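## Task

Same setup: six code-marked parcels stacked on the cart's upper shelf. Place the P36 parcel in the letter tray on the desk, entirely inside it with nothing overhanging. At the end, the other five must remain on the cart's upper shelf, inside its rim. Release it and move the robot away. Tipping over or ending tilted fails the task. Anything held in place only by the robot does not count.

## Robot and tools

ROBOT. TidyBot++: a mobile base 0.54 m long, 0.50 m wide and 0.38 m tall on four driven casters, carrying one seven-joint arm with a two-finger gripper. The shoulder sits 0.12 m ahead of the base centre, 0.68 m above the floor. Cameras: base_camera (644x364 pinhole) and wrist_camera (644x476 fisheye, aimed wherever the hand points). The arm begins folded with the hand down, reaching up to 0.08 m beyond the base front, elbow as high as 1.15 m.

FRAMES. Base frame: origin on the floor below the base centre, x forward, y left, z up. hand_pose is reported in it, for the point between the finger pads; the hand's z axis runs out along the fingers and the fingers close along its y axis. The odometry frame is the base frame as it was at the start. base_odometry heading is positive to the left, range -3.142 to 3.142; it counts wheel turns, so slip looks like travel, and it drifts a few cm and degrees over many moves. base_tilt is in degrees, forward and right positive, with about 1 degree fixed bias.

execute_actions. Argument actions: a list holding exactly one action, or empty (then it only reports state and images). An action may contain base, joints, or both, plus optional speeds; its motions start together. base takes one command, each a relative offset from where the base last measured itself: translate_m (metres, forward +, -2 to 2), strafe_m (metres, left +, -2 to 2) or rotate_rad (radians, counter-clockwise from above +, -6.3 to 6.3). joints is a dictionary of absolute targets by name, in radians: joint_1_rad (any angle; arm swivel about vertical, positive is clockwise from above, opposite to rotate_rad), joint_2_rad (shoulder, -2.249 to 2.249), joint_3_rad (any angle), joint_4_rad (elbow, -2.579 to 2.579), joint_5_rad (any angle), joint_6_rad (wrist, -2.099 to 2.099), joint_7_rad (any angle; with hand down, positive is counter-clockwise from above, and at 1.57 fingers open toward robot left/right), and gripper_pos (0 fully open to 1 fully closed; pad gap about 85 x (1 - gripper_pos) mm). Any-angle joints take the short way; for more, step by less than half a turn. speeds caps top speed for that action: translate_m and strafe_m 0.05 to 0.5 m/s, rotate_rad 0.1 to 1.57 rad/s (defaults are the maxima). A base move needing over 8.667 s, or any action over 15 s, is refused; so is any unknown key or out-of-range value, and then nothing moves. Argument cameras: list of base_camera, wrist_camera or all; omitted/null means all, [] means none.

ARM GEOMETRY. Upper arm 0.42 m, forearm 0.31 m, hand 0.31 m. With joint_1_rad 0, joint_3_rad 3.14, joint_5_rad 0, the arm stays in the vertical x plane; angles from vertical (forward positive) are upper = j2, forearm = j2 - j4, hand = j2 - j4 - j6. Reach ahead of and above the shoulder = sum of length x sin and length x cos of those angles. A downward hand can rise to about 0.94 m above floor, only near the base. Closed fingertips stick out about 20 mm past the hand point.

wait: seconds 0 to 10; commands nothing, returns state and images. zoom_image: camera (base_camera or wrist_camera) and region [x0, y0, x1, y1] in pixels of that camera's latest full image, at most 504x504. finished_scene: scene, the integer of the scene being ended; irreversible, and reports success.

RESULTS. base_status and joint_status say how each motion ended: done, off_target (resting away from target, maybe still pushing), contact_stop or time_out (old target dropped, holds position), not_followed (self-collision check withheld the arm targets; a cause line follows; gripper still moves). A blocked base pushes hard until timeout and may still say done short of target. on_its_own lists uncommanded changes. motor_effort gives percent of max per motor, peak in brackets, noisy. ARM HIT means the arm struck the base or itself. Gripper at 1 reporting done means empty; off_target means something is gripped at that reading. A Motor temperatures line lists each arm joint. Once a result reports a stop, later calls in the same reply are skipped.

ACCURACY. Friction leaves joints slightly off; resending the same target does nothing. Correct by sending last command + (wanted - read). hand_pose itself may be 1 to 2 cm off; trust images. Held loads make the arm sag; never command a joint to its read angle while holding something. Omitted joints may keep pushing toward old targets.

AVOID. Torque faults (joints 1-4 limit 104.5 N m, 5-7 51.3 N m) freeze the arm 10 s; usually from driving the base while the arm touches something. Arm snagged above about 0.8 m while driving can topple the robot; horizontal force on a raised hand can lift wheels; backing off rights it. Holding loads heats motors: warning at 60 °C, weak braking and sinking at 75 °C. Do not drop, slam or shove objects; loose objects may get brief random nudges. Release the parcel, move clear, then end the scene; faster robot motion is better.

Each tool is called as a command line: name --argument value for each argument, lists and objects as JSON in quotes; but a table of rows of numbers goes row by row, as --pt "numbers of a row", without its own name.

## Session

execute_actions --actions '[]'

Scene clock: 0.00 s.
Motor temperatures (°C, as the motors report them): [32 33 30 31 45 47 42]
base_odometry: x=+0.000 y=+0.000 heading=+0.000 (m, m, rad; odometry frame)
base_tilt: forward=+0.4 right=-0.6 (deg)
base_status: not commanded
joint_positions: joint_1_rad=+0.038 joint_2_rad=-0.395 joint_3_rad=+3.124 joint_4_rad=-2.531 joint_5_rad=-0.036 joint_6_rad=-0.822 joint_7_rad=+1.603 gripper_pos=+0.000
joint_status: not commanded
motor_effort: joint_1_rad=+0 joint_2_rad=+0 joint_3_rad=+0 joint_4_rad=+15 joint_5_rad=+1 joint_6_rad=+2 joint_7_rad=-1 (%)
hand_pose: x=+0.2794 y=+0.0056 z=+0.5957 quat_wxyz=(-0.009, +0.996, -0.006, +0.092) (m; base frame)
pictures: base_camera, wrist_camera
Images, in order (width x height): base_camera 644x364, wrist_camera 644x476.

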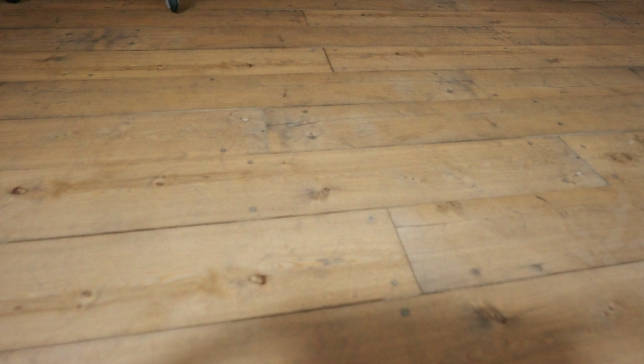

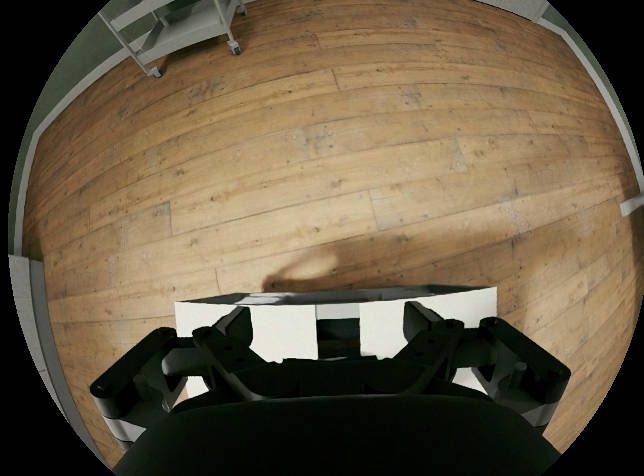

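execute_actions --actions '[{"base": {"strafe_m": 0.585}, "joints": {"joint_1_rad": -0.013, "joint_2_rad": -0.1, "joint_3_rad": 3.155, "joint_4_rad": -1.35, "joint_5_rad": 0.05, "joint_6_rad": -0.9, "joint_7_rad": 1.535}}]'

Scene clock: 22.67 s.
Motor temperatures (°C, as the motors report them): [32 32 30 31 45 47 42]
base_odometry: x=+0.000 y=+0.585 heading=+0.000 (m, m, rad; odometry frame)
base_tilt: forward=+0.5 right=-0.6 (deg)
base_status: done
joint_positions: joint_1_rad=-0.003 joint_2_rad=-0.124 joint_3_rad=+3.141 joint_4_rad=-1.365 joint_5_rad=-0.001 joint_6_rad=-0.863 joint_7_rad=+1.570 gripper_pos=+0.000
joint_status: all done
motor_effort: joint_1_rad=+0(1) joint_2_rad=-16(16) joint_3_rad=+0(1) joint_4_rad=+20(20) joint_5_rad=+0(0) joint_6_rad=+8(8) joint_7_rad=-1(1) (%)
hand_pose: x=+0.6324 y=+0.0040 z=+1.0430 quat_wxyz=(-0.002, +0.868, +0.001, +0.496) (m; base frame)
pictures: base_camera, wrist_camera
Images, in order (width x height): base_camera 644x364, wrist_camera 644x476.

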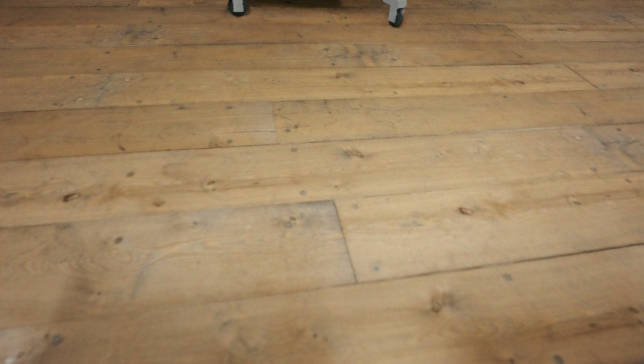

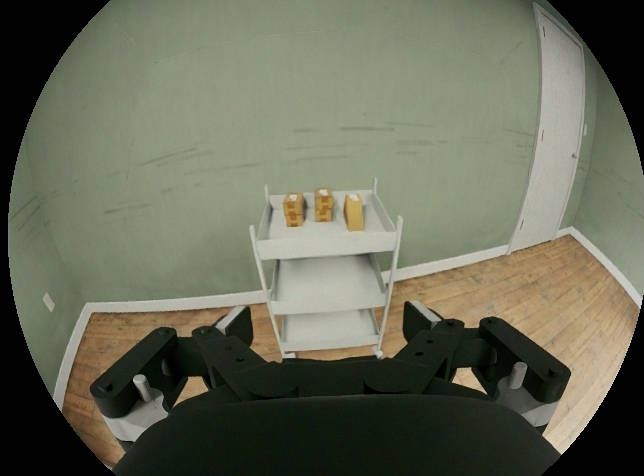

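execute_actions --actions '[{"base": {"translate_m": 0.8}, "joints": {"joint_2_rad": 0.275, "joint_4_rad": -0.88, "joint_6_rad": -2.008}}]'

Scene clock: 31.17 s.
Motor temperatures (°C, as the motors report them): [32 32 30 31 45 47 42]
base_odometry: x=+0.801 y=+0.586 heading=+0.000 (m, m, rad; odometry frame)
base_tilt: forward=+0.3 right=-0.6 (deg)
base_status: done
joint_positions: joint_1_rad=-0.004 joint_2_rad=+0.268 joint_3_rad=+3.141 joint_4_rad=-0.897 joint_5_rad=+0.000 joint_6_rad=-1.976 joint_7_rad=+1.570 gripper_pos=+0.000
joint_status: all done
motor_effort: joint_1_rad=+0(0) joint_2_rad=-26(28) joint_3_rad=-1(1) joint_4_rad=+15(20) joint_5_rad=+1(0) joint_6_rad=+0(9) joint_7_rad=-2(1) (%)
hand_pose: x=+0.5194 y=+0.0029 z=+0.9002 quat_wxyz=(+0.000, +1.000, +0.001, +0.000) (m; base frame)
pictures: base_camera, wrist_camera
Images, in order (width x height): base_camera 644x364, wrist_camera 644x476.

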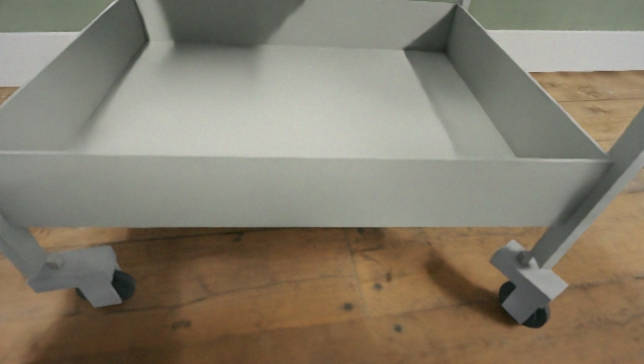

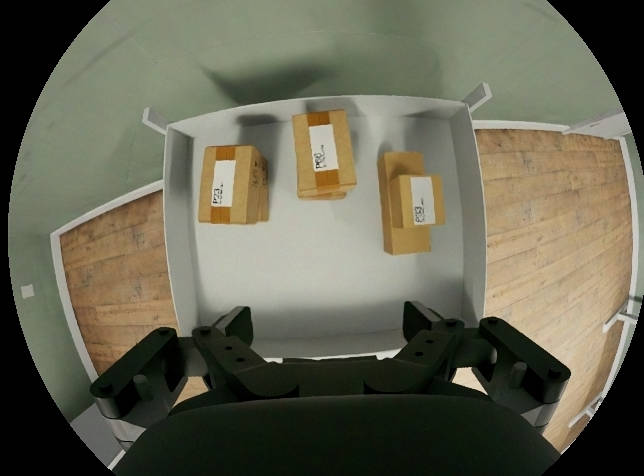

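zoom_image --camera "wrist_camera" --region '[185, 100, 365, 240]'

zoom_image --camera "wrist_camera" --region '[360, 140, 470, 265]'

Region (185, 100, 365, 240) of wrist_camera's 644x476 image, scaled by 2.800.

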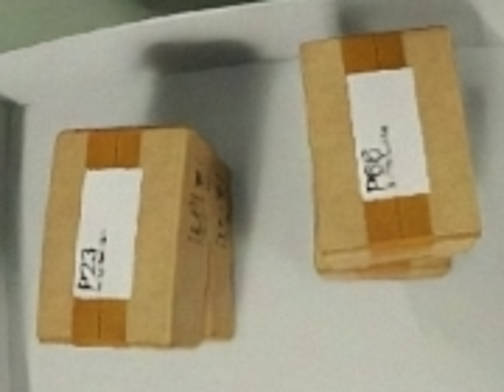

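Region (360, 140, 470, 265) of wrist_camera's 644x476 image, scaled by 4.032; it fills the left 444 columns of this view, and the rest is white.

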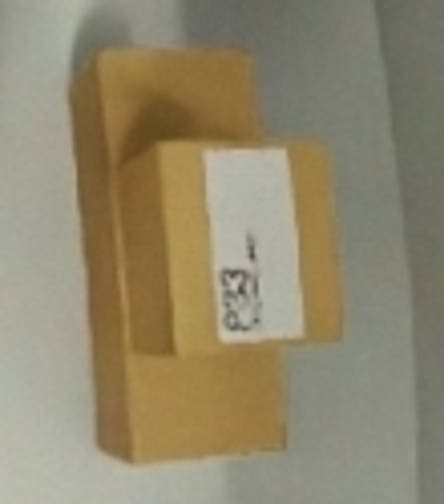

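execute_actions --actions '[{"base": {"translate_m": 0.06}, "joints": {"joint_2_rad": 0.415, "joint_4_rad": -0.975, "joint_6_rad": -1.742, "joint_7_rad": 1.698}, "speeds": {"translate_m": 0.2}}]'

Scene clock: 63.33 s.
Motor temperatures (°C, as the motors report them): [32 33 30 31 45 47 42]
base_odometry: x=+0.861 y=+0.586 heading=+0.000 (m, m, rad; odometry frame)
base_tilt: forward=+0.5 right=-0.6 (deg)
base_status: done
joint_positions: joint_1_rad=-0.004 joint_2_rad=+0.424 joint_3_rad=+3.141 joint_4_rad=-0.968 joint_5_rad=+0.000 joint_6_rad=-1.767 joint_7_rad=+1.666 gripper_pos=+0.000
joint_status: all done
motor_effort: joint_1_rad=+0(2) joint_2_rad=-32(39) joint_3_rad=-1(1) joint_4_rad=+16(18) joint_5_rad=+1(0) joint_6_rad=+0(3) joint_7_rad=-1(1) (%)
hand_pose: x=+0.5962 y=+0.0032 z=+0.8102 quat_wxyz=(+0.000, +0.999, +0.050, -0.008) (m; base frame)
pictures: base_camera, wrist_camera
Images, in order (width x height): base_camera 644x364, wrist_camera 644x476.

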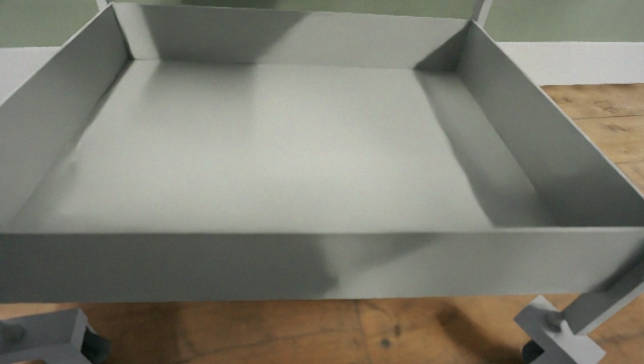

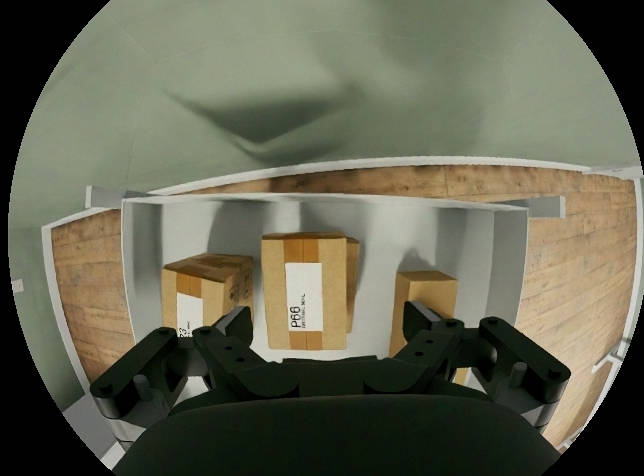

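zoom_image --camera "wrist_camera" --region '[220, 215, 430, 365]'

Region (220, 215, 430, 365) of wrist_camera's 644x476 image, scaled by 2.400; it fills the top 360 rows of this view, and the rest is white.

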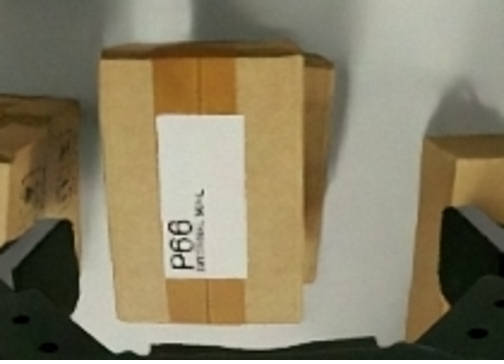

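execute_actions --actions '[{"joints": {"joint_1_rad": -0.053, "joint_2_rad": 0.375, "joint_4_rad": -1.128, "joint_6_rad": -1.601, "joint_7_rad": 1.593, "gripper_pos": 0.13}}]' --cameras '["wrist_camera"]'

Scene clock: 89.93 s.
Motor temperatures (°C, as the motors report them): [32 33 30 31 45 47 42]
base_odometry: x=+0.861 y=+0.586 heading=+0.000 (m, m, rad; odometry frame)
base_tilt: forward=+0.5 right=-0.7 (deg)
base_status: not commanded
joint_positions: joint_1_rad=-0.043 joint_2_rad=+0.400 joint_3_rad=+3.141 joint_4_rad=-1.113 joint_5_rad=+0.000 joint_6_rad=-1.637 joint_7_rad=+1.626 gripper_pos=+0.130
joint_status: all done
motor_effort: joint_1_rad=-1(0) joint_2_rad=-31(33) joint_3_rad=+0(1) joint_4_rad=+16(16) joint_5_rad=+1(0) joint_6_rad=+0(1) joint_7_rad=-1(1) (%)
hand_pose: x=+0.5938 y=+0.0217 z=+0.7762 quat_wxyz=(+0.000, +0.999, +0.049, -0.004) (m; base frame)
pictures: wrist_camera
Images, in order (width x height): wrist_camera 644x476.

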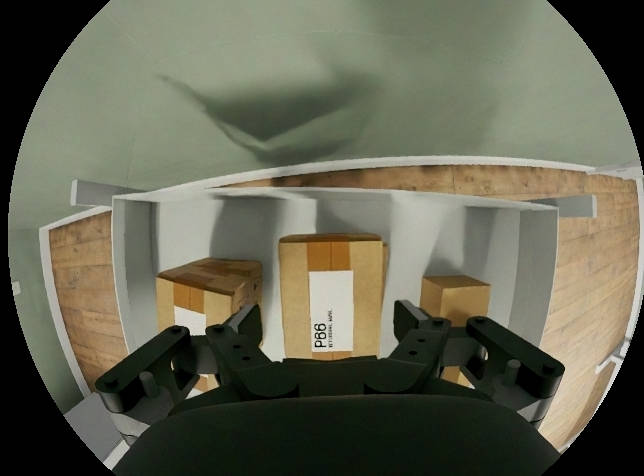

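zoom_image --camera "wrist_camera" --region '[200, 215, 440, 365]'

Region (200, 215, 440, 365) of wrist_camera's 644x476 image, scaled by 2.100; it fills the top 315 rows of this view, and the rest is white.

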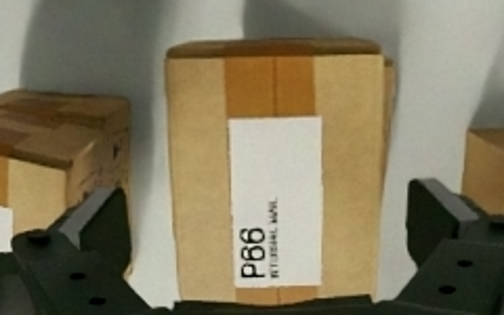

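execute_actions --actions '[{"joints": {"joint_1_rad": -0.025, "joint_4_rad": -1.231, "joint_6_rad": -1.494}}]' --cameras '["wrist_camera"]'

Scene clock: 104.07 s.
Motor temperatures (°C, as the motors report them): [32 33 30 31 45 47 42]
base_odometry: x=+0.861 y=+0.586 heading=+0.000 (m, m, rad; odometry frame)
base_tilt: forward=+0.4 right=-0.6 (deg)
base_status: not commanded
joint_positions: joint_1_rad=-0.035 joint_2_rad=+0.393 joint_3_rad=+3.141 joint_4_rad=-1.218 joint_5_rad=+0.000 joint_6_rad=-1.529 joint_7_rad=+1.626 gripper_pos=+0.130
joint_status: all done
motor_effort: joint_1_rad=+0(1) joint_2_rad=-32(33) joint_3_rad=+0(1) joint_4_rad=+16(17) joint_5_rad=+0(0) joint_6_rad=+0(1) joint_7_rad=-1(1) (%)
hand_pose: x=+0.5944 y=+0.0182 z=+0.7464 quat_wxyz=(+0.000, +0.999, +0.045, +0.000) (m; base frame)
pictures: wrist_camera
Images, in order (width x height): wrist_camera 644x476.

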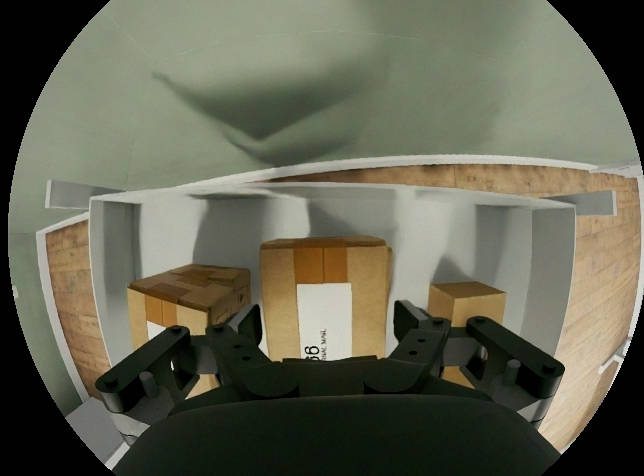

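execute_actions --actions '[{"joints": {"joint_2_rad": 0.39, "gripper_pos": 1.0}}]' --cameras '["wrist_camera"]'

Scene clock: 107.47 s.
Motor temperatures (°C, as the motors report them): [32 33 30 31 45 47 42]
base_odometry: x=+0.861 y=+0.586 heading=+0.000 (m, m, rad; odometry frame)
base_tilt: forward=+0.5 right=-0.6 (deg)
base_status: not commanded
joint_positions: joint_1_rad=-0.035 joint_2_rad=+0.390 joint_3_rad=+3.141 joint_4_rad=-1.220 joint_5_rad=+0.000 joint_6_rad=-1.528 joint_7_rad=+1.626 gripper_pos=+0.354
joint_status: gripper_pos off_target (ended at +0.354, target +1.000); the others done
motor_effort: joint_1_rad=+0(1) joint_2_rad=-31(33) joint_3_rad=-1(1) joint_4_rad=+16(17) joint_5_rad=+0(0) joint_6_rad=+1(1) joint_7_rad=-1(1) (%)
hand_pose: x=+0.5937 y=+0.0182 z=+0.7471 quat_wxyz=(+0.000, +0.999, +0.045, +0.001) (m; base frame)
pictures: wrist_camera
Images, in order (width x height): wrist_camera 644x476.

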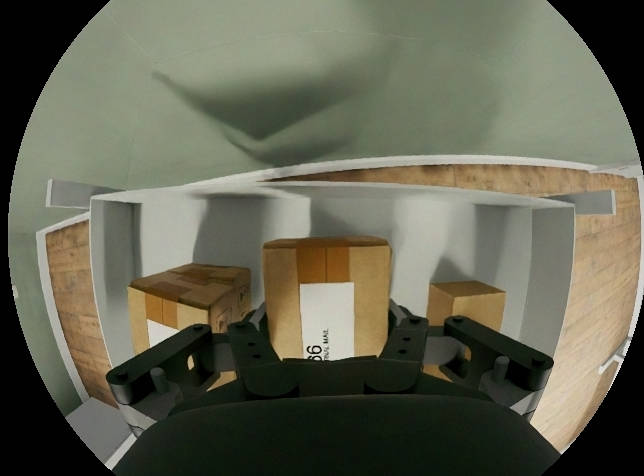

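execute_actions --actions '[{"joints": {"joint_2_rad": -0.01, "joint_4_rad": -1.604, "joint_6_rad": -1.583}}]' --cameras '["wrist_camera"]'

Scene clock: 129.10 s.
Motor temperatures (°C, as the motors report them): [32 34 30 31 45 47 42]
base_odometry: x=+0.861 y=+0.586 heading=+0.000 (m, m, rad; odometry frame)
base_tilt: forward=+0.5 right=-0.6 (deg)
base_status: not commanded
joint_positions: joint_1_rad=-0.035 joint_2_rad=+0.002 joint_3_rad=+3.141 joint_4_rad=-1.590 joint_5_rad=+0.000 joint_6_rad=-1.549 joint_7_rad=+1.626 gripper_pos=+0.354
joint_status: all done
motor_effort: joint_1_rad=+0(0) joint_2_rad=-17(33) joint_3_rad=+0(1) joint_4_rad=+17(17) joint_5_rad=+0(1) joint_6_rad=+1(0) joint_7_rad=-1(1) (%)
hand_pose: x=+0.4341 y=+0.0125 z=+0.7847 quat_wxyz=(+0.000, +0.999, +0.045, +0.000) (m; base frame)
pictures: wrist_camera
Images, in order (width x height): wrist_camera 644x476.

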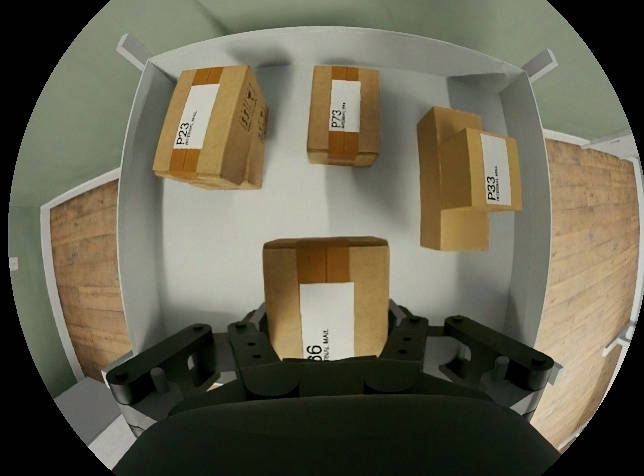

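execute_actions --actions '[{"joints": {"joint_2_rad": 0.05, "joint_4_rad": -1.868, "joint_6_rad": -1.219}}]' --cameras '["wrist_camera"]'

Scene clock: 141.10 s.
Motor temperatures (°C, as the motors report them): [32 34 30 31 45 47 42]
base_odometry: x=+0.860 y=+0.586 heading=+0.000 (m, m, rad; odometry frame)
base_tilt: forward=+0.5 right=-0.6 (deg)
base_status: not commanded
joint_positions: joint_1_rad=-0.035 joint_2_rad=+0.030 joint_3_rad=+3.141 joint_4_rad=-1.846 joint_5_rad=+0.001 joint_6_rad=-1.258 joint_7_rad=+1.626 gripper_pos=+0.354
joint_status: all done
motor_effort: joint_1_rad=+0(1) joint_2_rad=-13(19) joint_3_rad=+0(0) joint_4_rad=+11(17) joint_5_rad=+0(1) joint_6_rad=+0(4) joint_7_rad=-1(0) (%)
hand_pose: x=+0.4335 y=+0.0124 z=+0.6966 quat_wxyz=(+0.000, +0.999, +0.045, +0.004) (m; base frame)
pictures: wrist_camera
Images, in order (width x height): wrist_camera 644x476.

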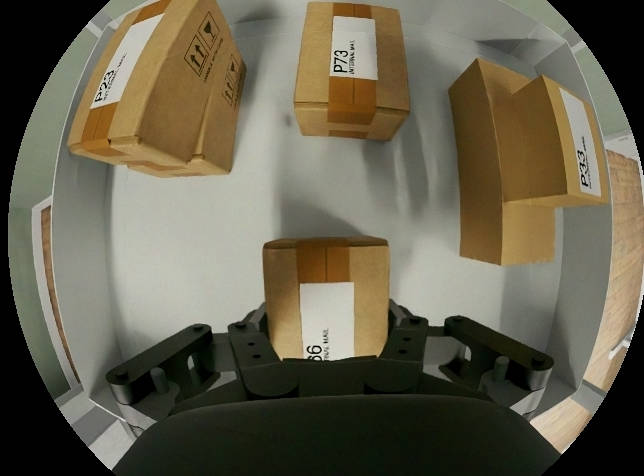

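execute_actions --actions '[{"joints": {"joint_2_rad": 0.03, "joint_4_rad": -1.84, "gripper_pos": 0.0}}]' --cameras '[]'

Scene clock: 145.53 s.
Motor temperatures (°C, as the motors report them): [32 33 30 31 45 47 42]
base_odometry: x=+0.860 y=+0.586 heading=+0.000 (m, m, rad; odometry frame)
base_tilt: forward=+0.4 right=-0.7 (deg)
base_status: not commanded
joint_positions: joint_1_rad=-0.035 joint_2_rad=+0.030 joint_3_rad=+3.141 joint_4_rad=-1.845 joint_5_rad=+0.001 joint_6_rad=-1.256 joint_7_rad=+1.626 gripper_pos=+0.000
joint_status: all done
motor_effort: joint_1_rad=+0(0) joint_2_rad=-17(18) joint_3_rad=+0(0) joint_4_rad=+16(16) joint_5_rad=+1(0) joint_6_rad=+1(3) joint_7_rad=-1(1) (%)
hand_pose: x=+0.4344 y=+0.0124 z=+0.6969 quat_wxyz=(+0.000, +0.999, +0.045, +0.005) (m; base frame)
pictures: none
No camera images: the call's "cameras" was empty. Leave "cameras" out to get every camera's image.

execute_actions --actions '[{"joints": {"joint_2_rad": 0.11, "joint_4_rad": -1.45, "joint_6_rad": -1.606}}]' --cameras '[]'

Scene clock: 163.67 s.
Motor temperatures (°C, as the motors report them): [32 33 30 31 45 47 42]
base_odometry: x=+0.860 y=+0.586 heading=+0.000 (m, m, rad; odometry frame)
base_tilt: forward=+0.4 right=-0.6 (deg)
base_status: not commanded
joint_positions: joint_1_rad=-0.035 joint_2_rad=+0.085 joint_3_rad=+3.141 joint_4_rad=-1.466 joint_5_rad=+0.001 joint_6_rad=-1.570 joint_7_rad=+1.626 gripper_pos=+0.000
joint_status: all done
motor_effort: joint_1_rad=+0(0) joint_2_rad=-20(20) joint_3_rad=+0(0) joint_4_rad=+16(16) joint_5_rad=+1(0) joint_6_rad=+0(1) joint_7_rad=+0(1) (%)
hand_pose: x=+0.4750 y=+0.0138 z=+0.7958 quat_wxyz=(+0.000, +0.999, +0.045, +0.010) (m; base frame)
pictures: none
No camera images: the call's "cameras" was empty. Leave "cameras" out to get every camera's image.

execute_actions --actions '[]'

Scene clock: 188.63 s.
Motor temperatures (°C, as the motors report them): [32 33 30 31 45 47 42]
base_odometry: x=+0.860 y=+0.586 heading=+0.000 (m, m, rad; odometry frame)
base_tilt: forward=+0.4 right=-0.6 (deg)
base_status: not commanded
joint_positions: joint_1_rad=-0.035 joint_2_rad=+0.086 joint_3_rad=+3.141 joint_4_rad=-1.466 joint_5_rad=+0.001 joint_6_rad=-1.570 joint_7_rad=+1.626 gripper_pos=+0.000
joint_status: all done
motor_effort: joint_1_rad=+0(0) joint_2_rad=-20(20) joint_3_rad=-1(0) joint_4_rad=+16(16) joint_5_rad=+1(0) joint_6_rad=+1(1) joint_7_rad=-1(1) (%)
hand_pose: x=+0.4750 y=+0.0138 z=+0.7958 quat_wxyz=(+0.000, +0.999, +0.045, +0.010) (m; base frame)
pictures: base_camera, wrist_camera
Images, in order (width x height): base_camera 644x364, wrist_camera 644x476.

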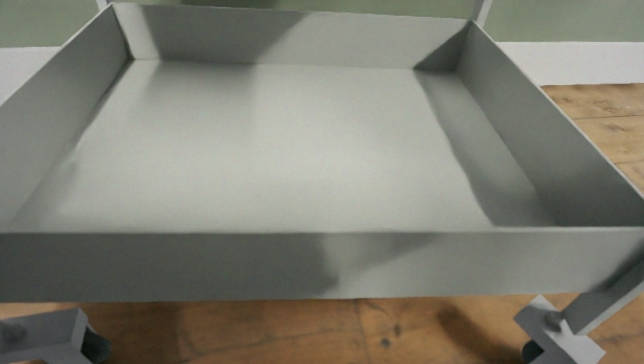

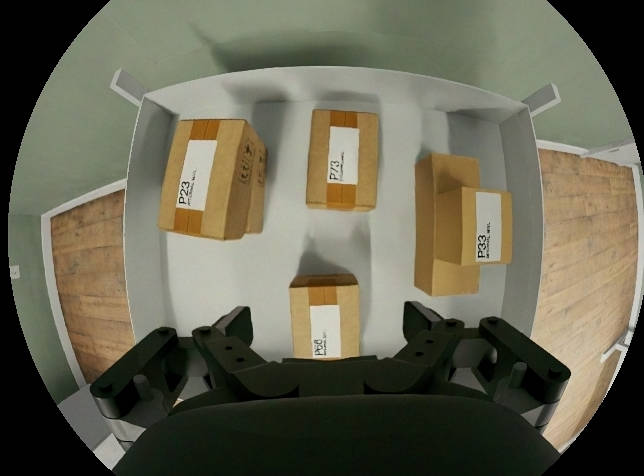

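execute_actions --actions '[{"joints": {"joint_1_rad": 0.256, "joint_2_rad": 0.292, "joint_4_rad": -1.157, "joint_6_rad": -1.716, "joint_7_rad": 1.885}}]' --cameras '["wrist_camera"]'

Scene clock: 200.27 s.
Motor temperatures (°C, as the motors report them): [32 33 30 31 45 47 42]
base_odometry: x=+0.860 y=+0.586 heading=+0.000 (m, m, rad; odometry frame)
base_tilt: forward=+0.4 right=-0.6 (deg)
base_status: not commanded
joint_positions: joint_1_rad=+0.251 joint_2_rad=+0.276 joint_3_rad=+3.146 joint_4_rad=-1.175 joint_5_rad=+0.001 joint_6_rad=-1.679 joint_7_rad=+1.852 gripper_pos=+0.000
joint_status: all done
motor_effort: joint_1_rad=+0(1) joint_2_rad=-27(28) joint_3_rad=+0(1) joint_4_rad=+16(16) joint_5_rad=+0(1) joint_6_rad=+2(0) joint_7_rad=-1(2) (%)
hand_pose: x=+0.5358 y=-0.1076 z=+0.8128 quat_wxyz=(+0.003, +1.000, +0.013, +0.005) (m; base frame)
pictures: wrist_camera
Images, in order (width x height): wrist_camera 644x476.

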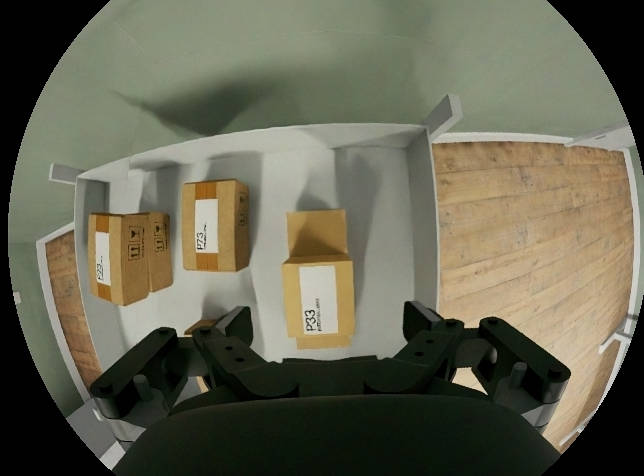

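zoom_image --camera "wrist_camera" --region '[200, 180, 460, 380]'

Region (200, 180, 460, 380) of wrist_camera's 644x476 image, scaled by 1.938; it fills the top 388 rows of this view, and the rest is white.

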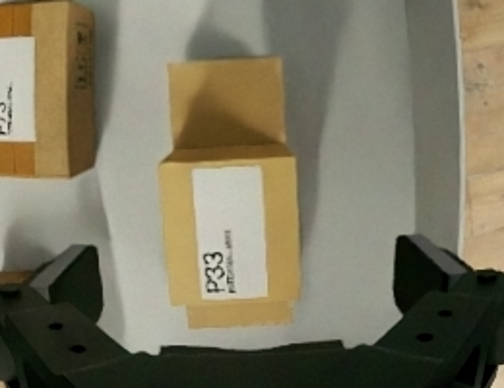

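execute_actions --actions '[{"joints": {"joint_1_rad": 0.227, "joint_2_rad": 0.300, "joint_4_rad": -1.393, "joint_6_rad": -1.449}}]' --cameras '["wrist_camera"]'

Scene clock: 219.30 s.
Motor temperatures (°C, as the motors report them): [32 33 30 32 45 47 42]
base_odometry: x=+0.860 y=+0.586 heading=+0.000 (m, m, rad; odometry frame)
base_tilt: forward=+0.5 right=-0.6 (deg)
base_status: not commanded
joint_positions: joint_1_rad=+0.240 joint_2_rad=+0.284 joint_3_rad=+3.146 joint_4_rad=-1.379 joint_5_rad=+0.001 joint_6_rad=-1.484 joint_7_rad=+1.852 gripper_pos=+0.000
joint_status: all done
motor_effort: joint_1_rad=+0(0) joint_2_rad=-27(29) joint_3_rad=+0(1) joint_4_rad=+16(17) joint_5_rad=+1(1) joint_6_rad=+1(1) joint_7_rad=-1(1) (%)
hand_pose: x=+0.5359 y=-0.1029 z=+0.7453 quat_wxyz=(+0.001, +1.000, +0.019, -0.003) (m; base frame)
pictures: wrist_camera
Images, in order (width x height): wrist_camera 644x476.

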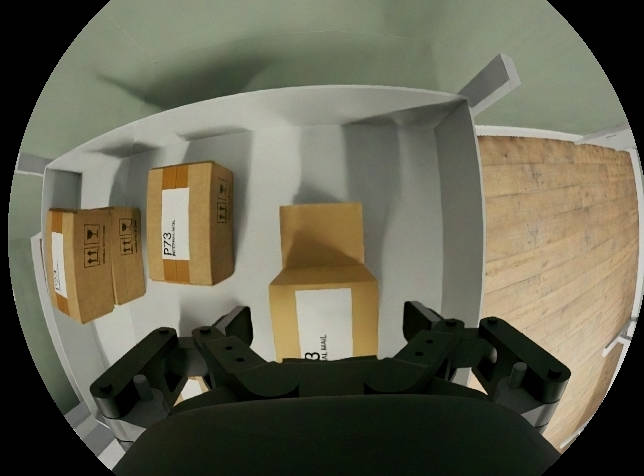

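execute_actions --actions '[{"joints": {"joint_4_rad": -1.345, "gripper_pos": 1.0}}]' --cameras '["wrist_camera"]'

Scene clock: 229.83 s.
Motor temperatures (°C, as the motors report them): [32 33 30 31 45 47 42]
base_odometry: x=+0.860 y=+0.586 heading=+0.000 (m, m, rad; odometry frame)
base_tilt: forward=+0.4 right=-0.7 (deg)
base_status: not commanded
joint_positions: joint_1_rad=+0.240 joint_2_rad=+0.285 joint_3_rad=+3.146 joint_4_rad=-1.353 joint_5_rad=+0.001 joint_6_rad=-1.484 joint_7_rad=+1.852 gripper_pos=+0.473
joint_status: gripper_pos off_target (ended at +0.473, target +1.000); the others done
motor_effort: joint_1_rad=+1(0) joint_2_rad=-27(29) joint_3_rad=-1(1) joint_4_rad=+16(17) joint_5_rad=+1(0) joint_6_rad=+1(1) joint_7_rad=-2(1) (%)
hand_pose: x=+0.5444 y=-0.1050 z=+0.7531 quat_wxyz=(+0.004, +1.000, +0.019, +0.009) (m; base frame)
pictures: wrist_camera
Images, in order (width x height): wrist_camera 644x476.

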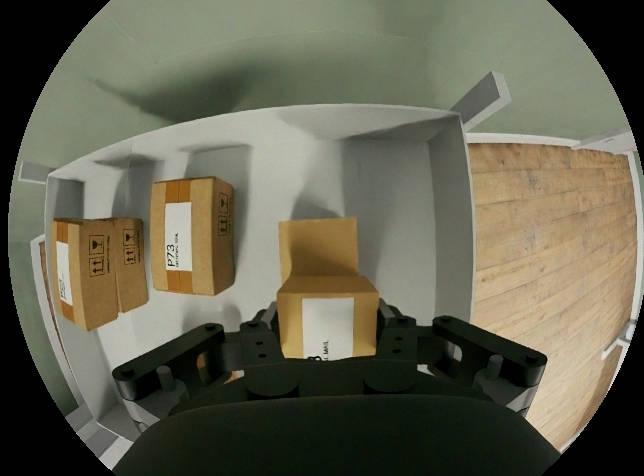

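execute_actions --actions '[{"joints": {"joint_1_rad": 0.370, "joint_2_rad": -0.018, "joint_4_rad": -1.636, "joint_6_rad": -1.551, "joint_7_rad": 2.007}}]' --cameras '["wrist_camera"]'

Scene clock: 245.13 s.
Motor temperatures (°C, as the motors report them): [32 33 30 31 45 47 42]
base_odometry: x=+0.860 y=+0.586 heading=+0.000 (m, m, rad; odometry frame)
base_tilt: forward=+0.4 right=-0.6 (deg)
base_status: not commanded
joint_positions: joint_1_rad=+0.358 joint_2_rad=-0.008 joint_3_rad=+3.146 joint_4_rad=-1.620 joint_5_rad=+0.001 joint_6_rad=-1.518 joint_7_rad=+1.973 gripper_pos=+0.473
joint_status: all done
motor_effort: joint_1_rad=+0(1) joint_2_rad=-18(29) joint_3_rad=+0(1) joint_4_rad=+17(17) joint_5_rad=+0(0) joint_6_rad=+1(1) joint_7_rad=-1(1) (%)
hand_pose: x=+0.4135 y=-0.1108 z=+0.7785 quat_wxyz=(+0.003, +1.000, +0.020, +0.006) (m; base frame)
pictures: wrist_camera
Images, in order (width x height): wrist_camera 644x476.

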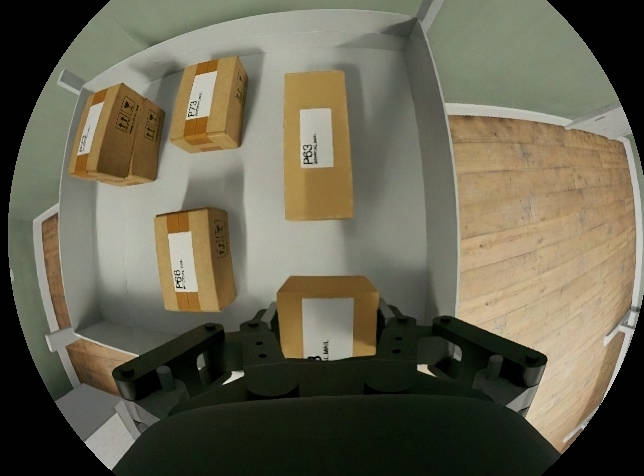

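zoom_image --camera "wrist_camera" --region '[260, 60, 380, 230]'

Region (260, 60, 380, 230) of wrist_camera's 644x476 image, scaled by 2.965; it fills the left 356 columns of this view, and the rest is white.

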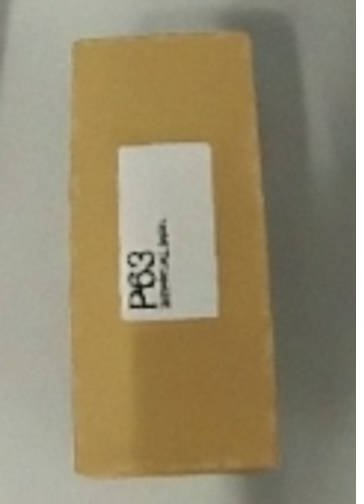

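zoom_image --camera "wrist_camera" --region '[60, 50, 260, 330]'

Region (60, 50, 260, 330) of wrist_camera's 644x476 image, scaled by 1.800; it fills the left 360 columns of this view, and the rest is white.

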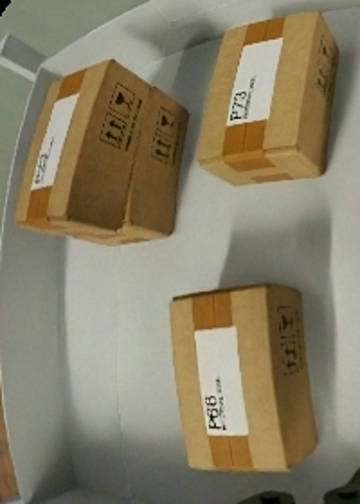

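execute_actions --actions '[{"joints": {"joint_2_rad": 0.062, "joint_4_rad": -1.840, "joint_6_rad": -1.234}}]' --cameras '["wrist_camera"]'

Scene clock: 259.07 s.
Motor temperatures (°C, as the motors report them): [32 33 30 31 45 47 42]
base_odometry: x=+0.860 y=+0.586 heading=+0.000 (m, m, rad; odometry frame)
base_tilt: forward=+0.4 right=-0.6 (deg)
base_status: not commanded
joint_positions: joint_1_rad=+0.359 joint_2_rad=+0.041 joint_3_rad=+3.146 joint_4_rad=-1.820 joint_5_rad=+0.003 joint_6_rad=-1.270 joint_7_rad=+1.973 gripper_pos=+0.473
joint_status: all done
motor_effort: joint_1_rad=+1(2) joint_2_rad=-16(20) joint_3_rad=+0(1) joint_4_rad=+14(17) joint_5_rad=+2(2) joint_6_rad=+2(5) joint_7_rad=-1(0) (%)
hand_pose: x=+0.4196 y=-0.1140 z=+0.7009 quat_wxyz=(+0.003, +1.000, +0.020, +0.004) (m; base frame)
pictures: wrist_camera
Images, in order (width x height): wrist_camera 644x476.

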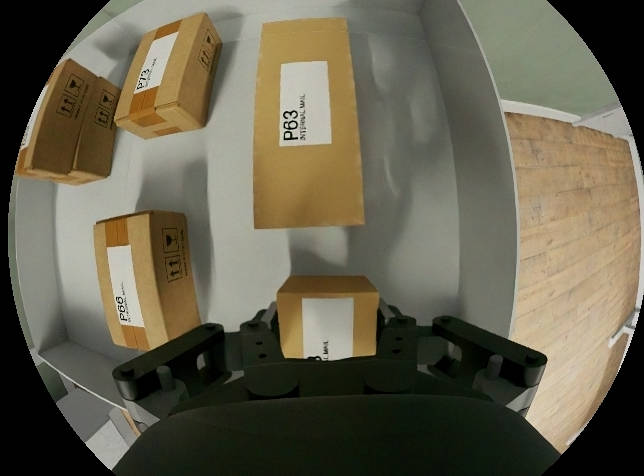

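execute_actions --actions '[{"joints": {"gripper_pos": 0.0}}]' --cameras '["wrist_camera"]'

Scene clock: 261.93 s.
Motor temperatures (°C, as the motors report them): [32 33 30 31 45 47 42]
base_odometry: x=+0.860 y=+0.586 heading=+0.000 (m, m, rad; odometry frame)
base_tilt: forward=+0.4 right=-0.6 (deg)
base_status: not commanded
joint_positions: joint_1_rad=+0.359 joint_2_rad=+0.054 joint_3_rad=+3.146 joint_4_rad=-1.835 joint_5_rad=+0.003 joint_6_rad=-1.268 joint_7_rad=+1.973 gripper_pos=+0.000
joint_status: all done
motor_effort: joint_1_rad=+1(1) joint_2_rad=-18(20) joint_3_rad=-1(1) joint_4_rad=+16(16) joint_5_rad=+1(2) joint_6_rad=+1(3) joint_7_rad=-1(2) (%)
hand_pose: x=+0.4148 y=-0.1123 z=+0.6923 quat_wxyz=(-0.001, +1.000, +0.020, -0.008) (m; base frame)
pictures: wrist_camera
Images, in order (width x height): wrist_camera 644x476.

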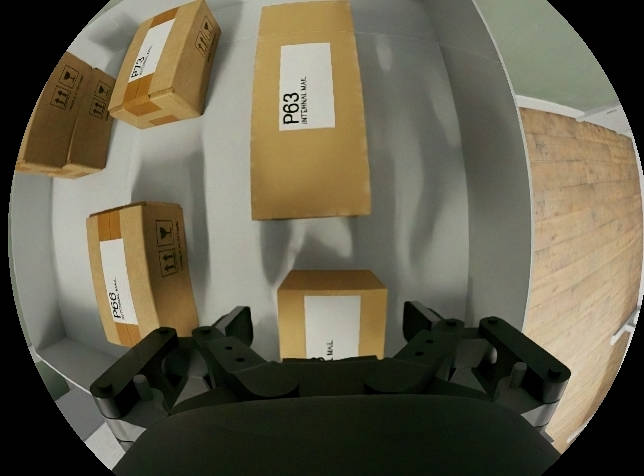

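execute_actions --actions '[{"joints": {"joint_4_rad": -1.575, "joint_6_rad": -1.525}}]' --cameras '["wrist_camera"]'

Scene clock: 276.03 s.
Motor temperatures (°C, as the motors report them): [32 33 30 31 45 47 42]
base_odometry: x=+0.860 y=+0.586 heading=+0.000 (m, m, rad; odometry frame)
base_tilt: forward=+0.4 right=-0.6 (deg)
base_status: not commanded
joint_positions: joint_1_rad=+0.359 joint_2_rad=+0.054 joint_3_rad=+3.146 joint_4_rad=-1.591 joint_5_rad=+0.003 joint_6_rad=-1.490 joint_7_rad=+1.973 gripper_pos=+0.000
joint_status: all done
motor_effort: joint_1_rad=+1(0) joint_2_rad=-19(19) joint_3_rad=+0(0) joint_4_rad=+16(16) joint_5_rad=+0(1) joint_6_rad=+0(0) joint_7_rad=-1(1) (%)
hand_pose: x=+0.4354 y=-0.1202 z=+0.7674 quat_wxyz=(+0.003, +1.000, +0.019, +0.002) (m; base frame)
pictures: wrist_camera
Images, in order (width x height): wrist_camera 644x476.

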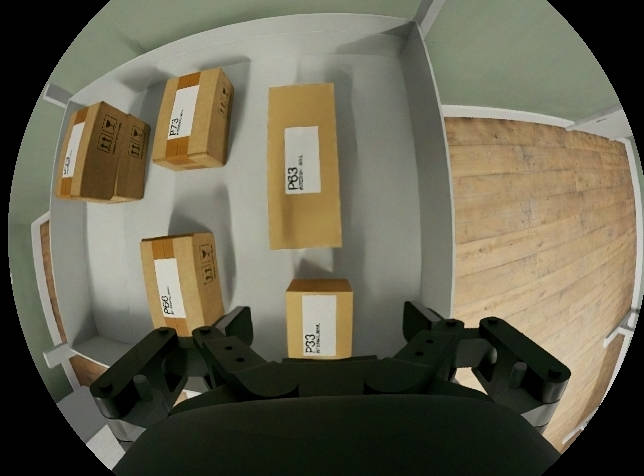

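execute_actions --actions '[{"joints": {"joint_1_rad": -0.259, "joint_2_rad": 0.369, "joint_4_rad": -1.055, "joint_6_rad": -1.748, "joint_7_rad": 1.212}}]' --cameras '["wrist_camera"]'

Scene clock: 284.93 s.
Motor temperatures (°C, as the motors report them): [32 33 30 31 45 47 42]
base_odometry: x=+0.860 y=+0.586 heading=+0.000 (m, m, rad; odometry frame)
base_tilt: forward=+0.6 right=-0.5 (deg)
base_status: not commanded
joint_positions: joint_1_rad=-0.253 joint_2_rad=+0.349 joint_3_rad=+3.147 joint_4_rad=-1.073 joint_5_rad=+0.003 joint_6_rad=-1.711 joint_7_rad=+1.244 gripper_pos=+0.000
joint_status: all done
motor_effort: joint_1_rad=+0(1) joint_2_rad=-29(30) joint_3_rad=-1(1) joint_4_rad=+16(17) joint_5_rad=+0(0) joint_6_rad=+0(2) joint_7_rad=+0(0) (%)
hand_pose: x=+0.5624 y=+0.1131 z=+0.8125 quat_wxyz=(+0.001, +0.999, -0.039, +0.005) (m; base frame)
pictures: wrist_camera
Images, in order (width x height): wrist_camera 644x476.

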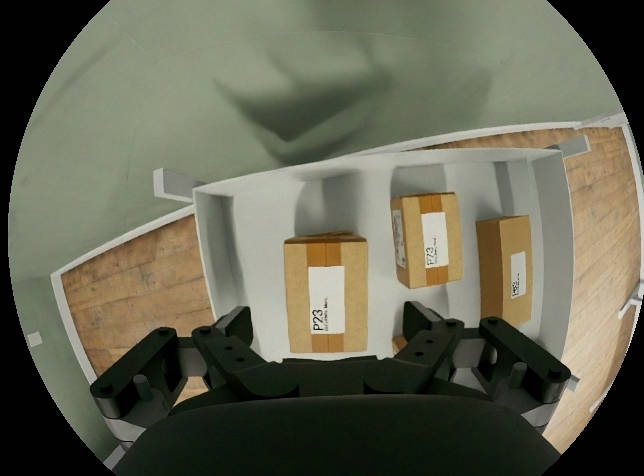

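zoom_image --camera "wrist_camera" --region '[190, 170, 470, 380]'

Region (190, 170, 470, 380) of wrist_camera's 644x476 image, scaled by 1.800; it fills the top 378 rows of this view, and the rest is white.

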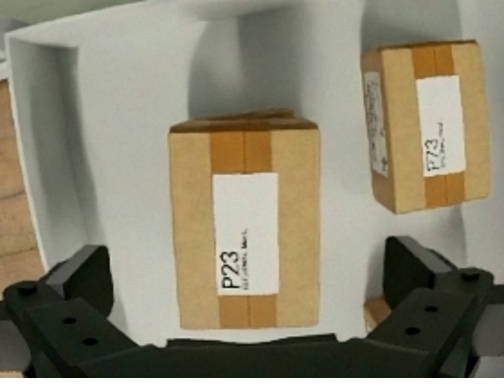

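execute_actions --actions '[{"joints": {"joint_4_rad": -1.301, "joint_6_rad": -1.470}}]' --cameras '["wrist_camera"]'

Scene clock: 298.50 s.
Motor temperatures (°C, as the motors report them): [32 33 30 32 45 47 42]
base_odometry: x=+0.860 y=+0.586 heading=+0.000 (m, m, rad; odometry frame)
base_tilt: forward=+0.5 right=-0.6 (deg)
base_status: not commanded
joint_positions: joint_1_rad=-0.253 joint_2_rad=+0.355 joint_3_rad=+3.147 joint_4_rad=-1.287 joint_5_rad=+0.003 joint_6_rad=-1.505 joint_7_rad=+1.244 gripper_pos=+0.000
joint_status: all done
motor_effort: joint_1_rad=+0(0) joint_2_rad=-30(31) joint_3_rad=-1(1) joint_4_rad=+16(16) joint_5_rad=+0(0) joint_6_rad=+1(2) joint_7_rad=-1(1) (%)
hand_pose: x=+0.5631 y=+0.1132 z=+0.7429 quat_wxyz=(+0.003, +0.999, -0.039, -0.002) (m; base frame)
pictures: wrist_camera
Images, in order (width x height): wrist_camera 644x476.

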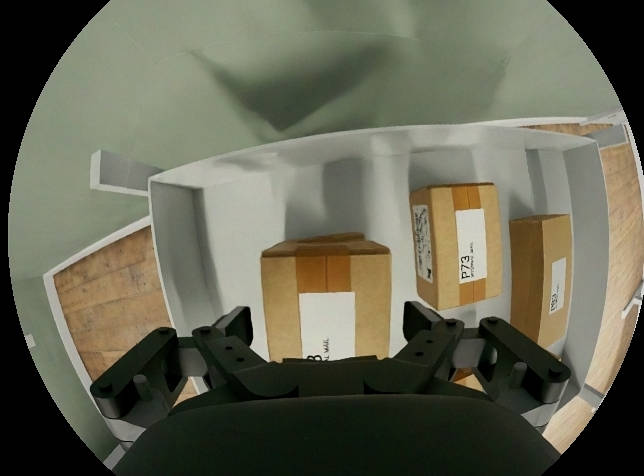

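execute_actions --actions '[{"joints": {"gripper_pos": 1.0}}]' --cameras '["wrist_camera"]'

Scene clock: 300.63 s.
Motor temperatures (°C, as the motors report them): [32 33 30 32 45 47 42]
base_odometry: x=+0.860 y=+0.586 heading=+0.000 (m, m, rad; odometry frame)
base_tilt: forward=+0.4 right=-0.6 (deg)
base_status: not commanded
joint_positions: joint_1_rad=-0.253 joint_2_rad=+0.354 joint_3_rad=+3.147 joint_4_rad=-1.287 joint_5_rad=+0.003 joint_6_rad=-1.505 joint_7_rad=+1.244 gripper_pos=+0.351
joint_status: gripper_pos off_target (ended at +0.351, target +1.000)
motor_effort: joint_1_rad=+0(0) joint_2_rad=-27(30) joint_3_rad=-1(1) joint_4_rad=+14(16) joint_5_rad=+0(0) joint_6_rad=+1(2) joint_7_rad=-1(1) (%)
hand_pose: x=+0.5631 y=+0.1132 z=+0.7434 quat_wxyz=(+0.003, +0.999, -0.039, -0.001) (m; base frame)
pictures: wrist_camera
Images, in order (width x height): wrist_camera 644x476.

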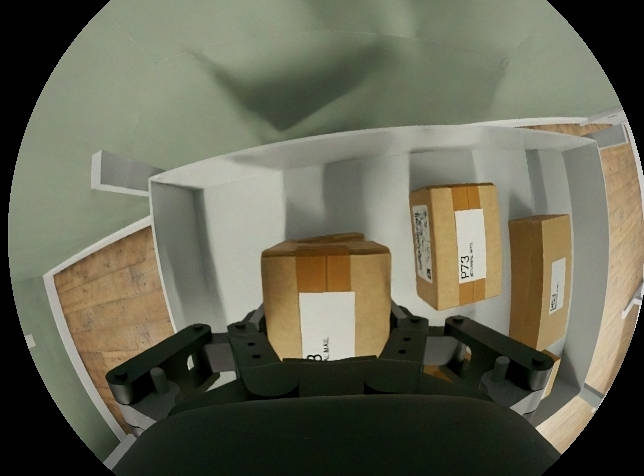

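execute_actions --actions '[{"joints": {"joint_1_rad": -0.365, "joint_2_rad": 0.028, "joint_4_rad": -1.613}}]' --cameras '["wrist_camera"]'

Scene clock: 318.93 s.
Motor temperatures (°C, as the motors report them): [32 33 30 31 45 47 42]
base_odometry: x=+0.860 y=+0.586 heading=+0.000 (m, m, rad; odometry frame)
base_tilt: forward=+0.5 right=-0.6 (deg)
base_status: not commanded
joint_positions: joint_1_rad=-0.352 joint_2_rad=+0.040 joint_3_rad=+3.147 joint_4_rad=-1.598 joint_5_rad=+0.003 joint_6_rad=-1.497 joint_7_rad=+1.244 gripper_pos=+0.351
joint_status: all done
motor_effort: joint_1_rad=+0(0) joint_2_rad=-19(30) joint_3_rad=+0(2) joint_4_rad=+16(18) joint_5_rad=+0(0) joint_6_rad=+1(2) joint_7_rad=+0(1) (%)
hand_pose: x=+0.4318 y=+0.1136 z=+0.7699 quat_wxyz=(+0.000, +1.000, +0.010, +0.004) (m; base frame)
pictures: wrist_camera
Images, in order (width x height): wrist_camera 644x476.

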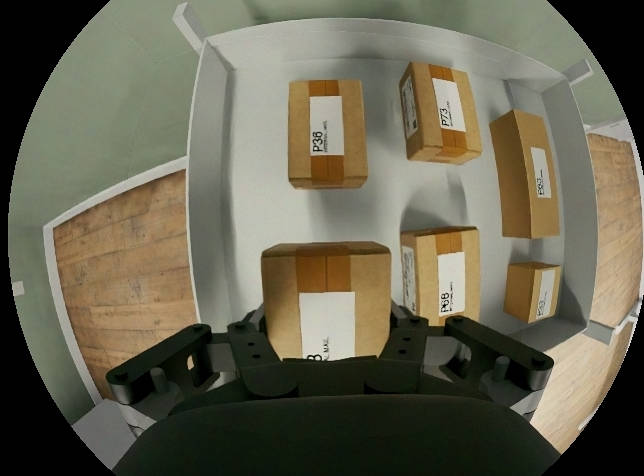

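zoom_image --camera "wrist_camera" --region '[170, 40, 500, 350]'

Region (170, 40, 500, 350) of wrist_camera's 644x476 image, scaled by 1.527; it fills the top 473 rows of this view, and the rest is white.

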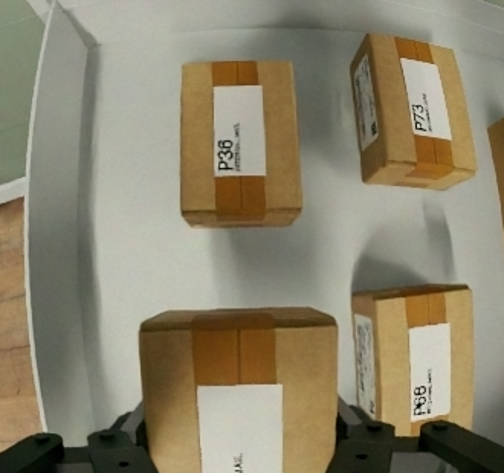

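execute_actions --actions '[{"joints": {"joint_1_rad": -0.396, "joint_2_rad": 0.099, "joint_4_rad": -1.800, "joint_6_rad": -1.237}}]' --cameras '["wrist_camera"]'

Scene clock: 335.30 s.
Motor temperatures (°C, as the motors report them): [32 33 30 31 45 47 42]
base_odometry: x=+0.860 y=+0.586 heading=+0.000 (m, m, rad; odometry frame)
base_tilt: forward=+0.5 right=-0.7 (deg)
base_status: not commanded
joint_positions: joint_1_rad=-0.383 joint_2_rad=+0.089 joint_3_rad=+3.147 joint_4_rad=-1.790 joint_5_rad=+0.003 joint_6_rad=-1.271 joint_7_rad=+1.244 gripper_pos=+0.351
joint_status: all done
motor_effort: joint_1_rad=+1(0) joint_2_rad=-20(22) joint_3_rad=-1(0) joint_4_rad=+16(17) joint_5_rad=+0(0) joint_6_rad=+1(0) joint_7_rad=-1(1) (%)
hand_pose: x=+0.4293 y=+0.1236 z=+0.6940 quat_wxyz=(+0.003, +1.000, +0.026, -0.004) (m; base frame)
pictures: wrist_camera
Images, in order (width x height): wrist_camera 644x476.

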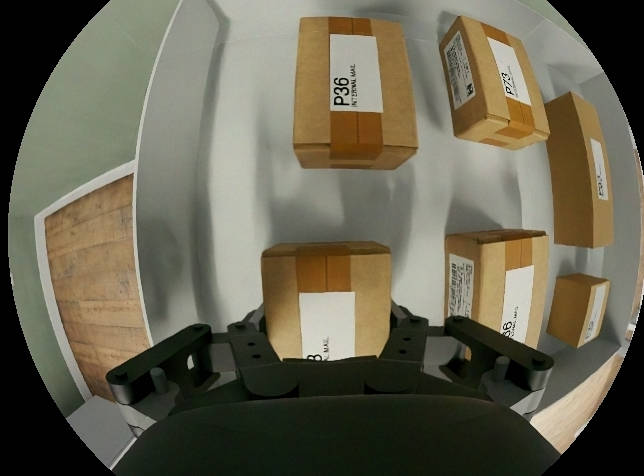

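execute_actions --actions '[{"joints": {"gripper_pos": 0.0}}]' --cameras '["wrist_camera"]'

Scene clock: 347.67 s.
Motor temperatures (°C, as the motors report them): [32 33 30 31 45 47 42]
base_odometry: x=+0.860 y=+0.586 heading=+0.000 (m, m, rad; odometry frame)
base_tilt: forward=+0.4 right=-0.6 (deg)
base_status: not commanded
joint_positions: joint_1_rad=-0.383 joint_2_rad=+0.089 joint_3_rad=+3.147 joint_4_rad=-1.790 joint_5_rad=+0.003 joint_6_rad=-1.271 joint_7_rad=+1.244 gripper_pos=+0.000
joint_status: all done
motor_effort: joint_1_rad=+1(0) joint_2_rad=-20(21) joint_3_rad=+0(0) joint_4_rad=+15(16) joint_5_rad=+0(1) joint_6_rad=+0(1) joint_7_rad=+0(1) (%)
hand_pose: x=+0.4293 y=+0.1236 z=+0.6940 quat_wxyz=(+0.003, +1.000, +0.026, -0.004) (m; base frame)
pictures: wrist_camera
Images, in order (width x height): wrist_camera 644x476.

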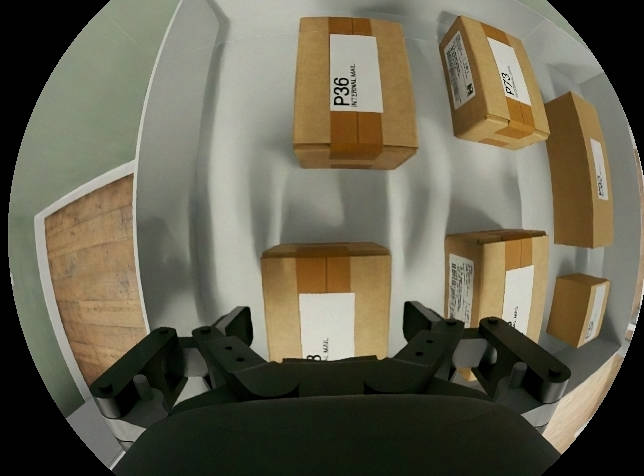

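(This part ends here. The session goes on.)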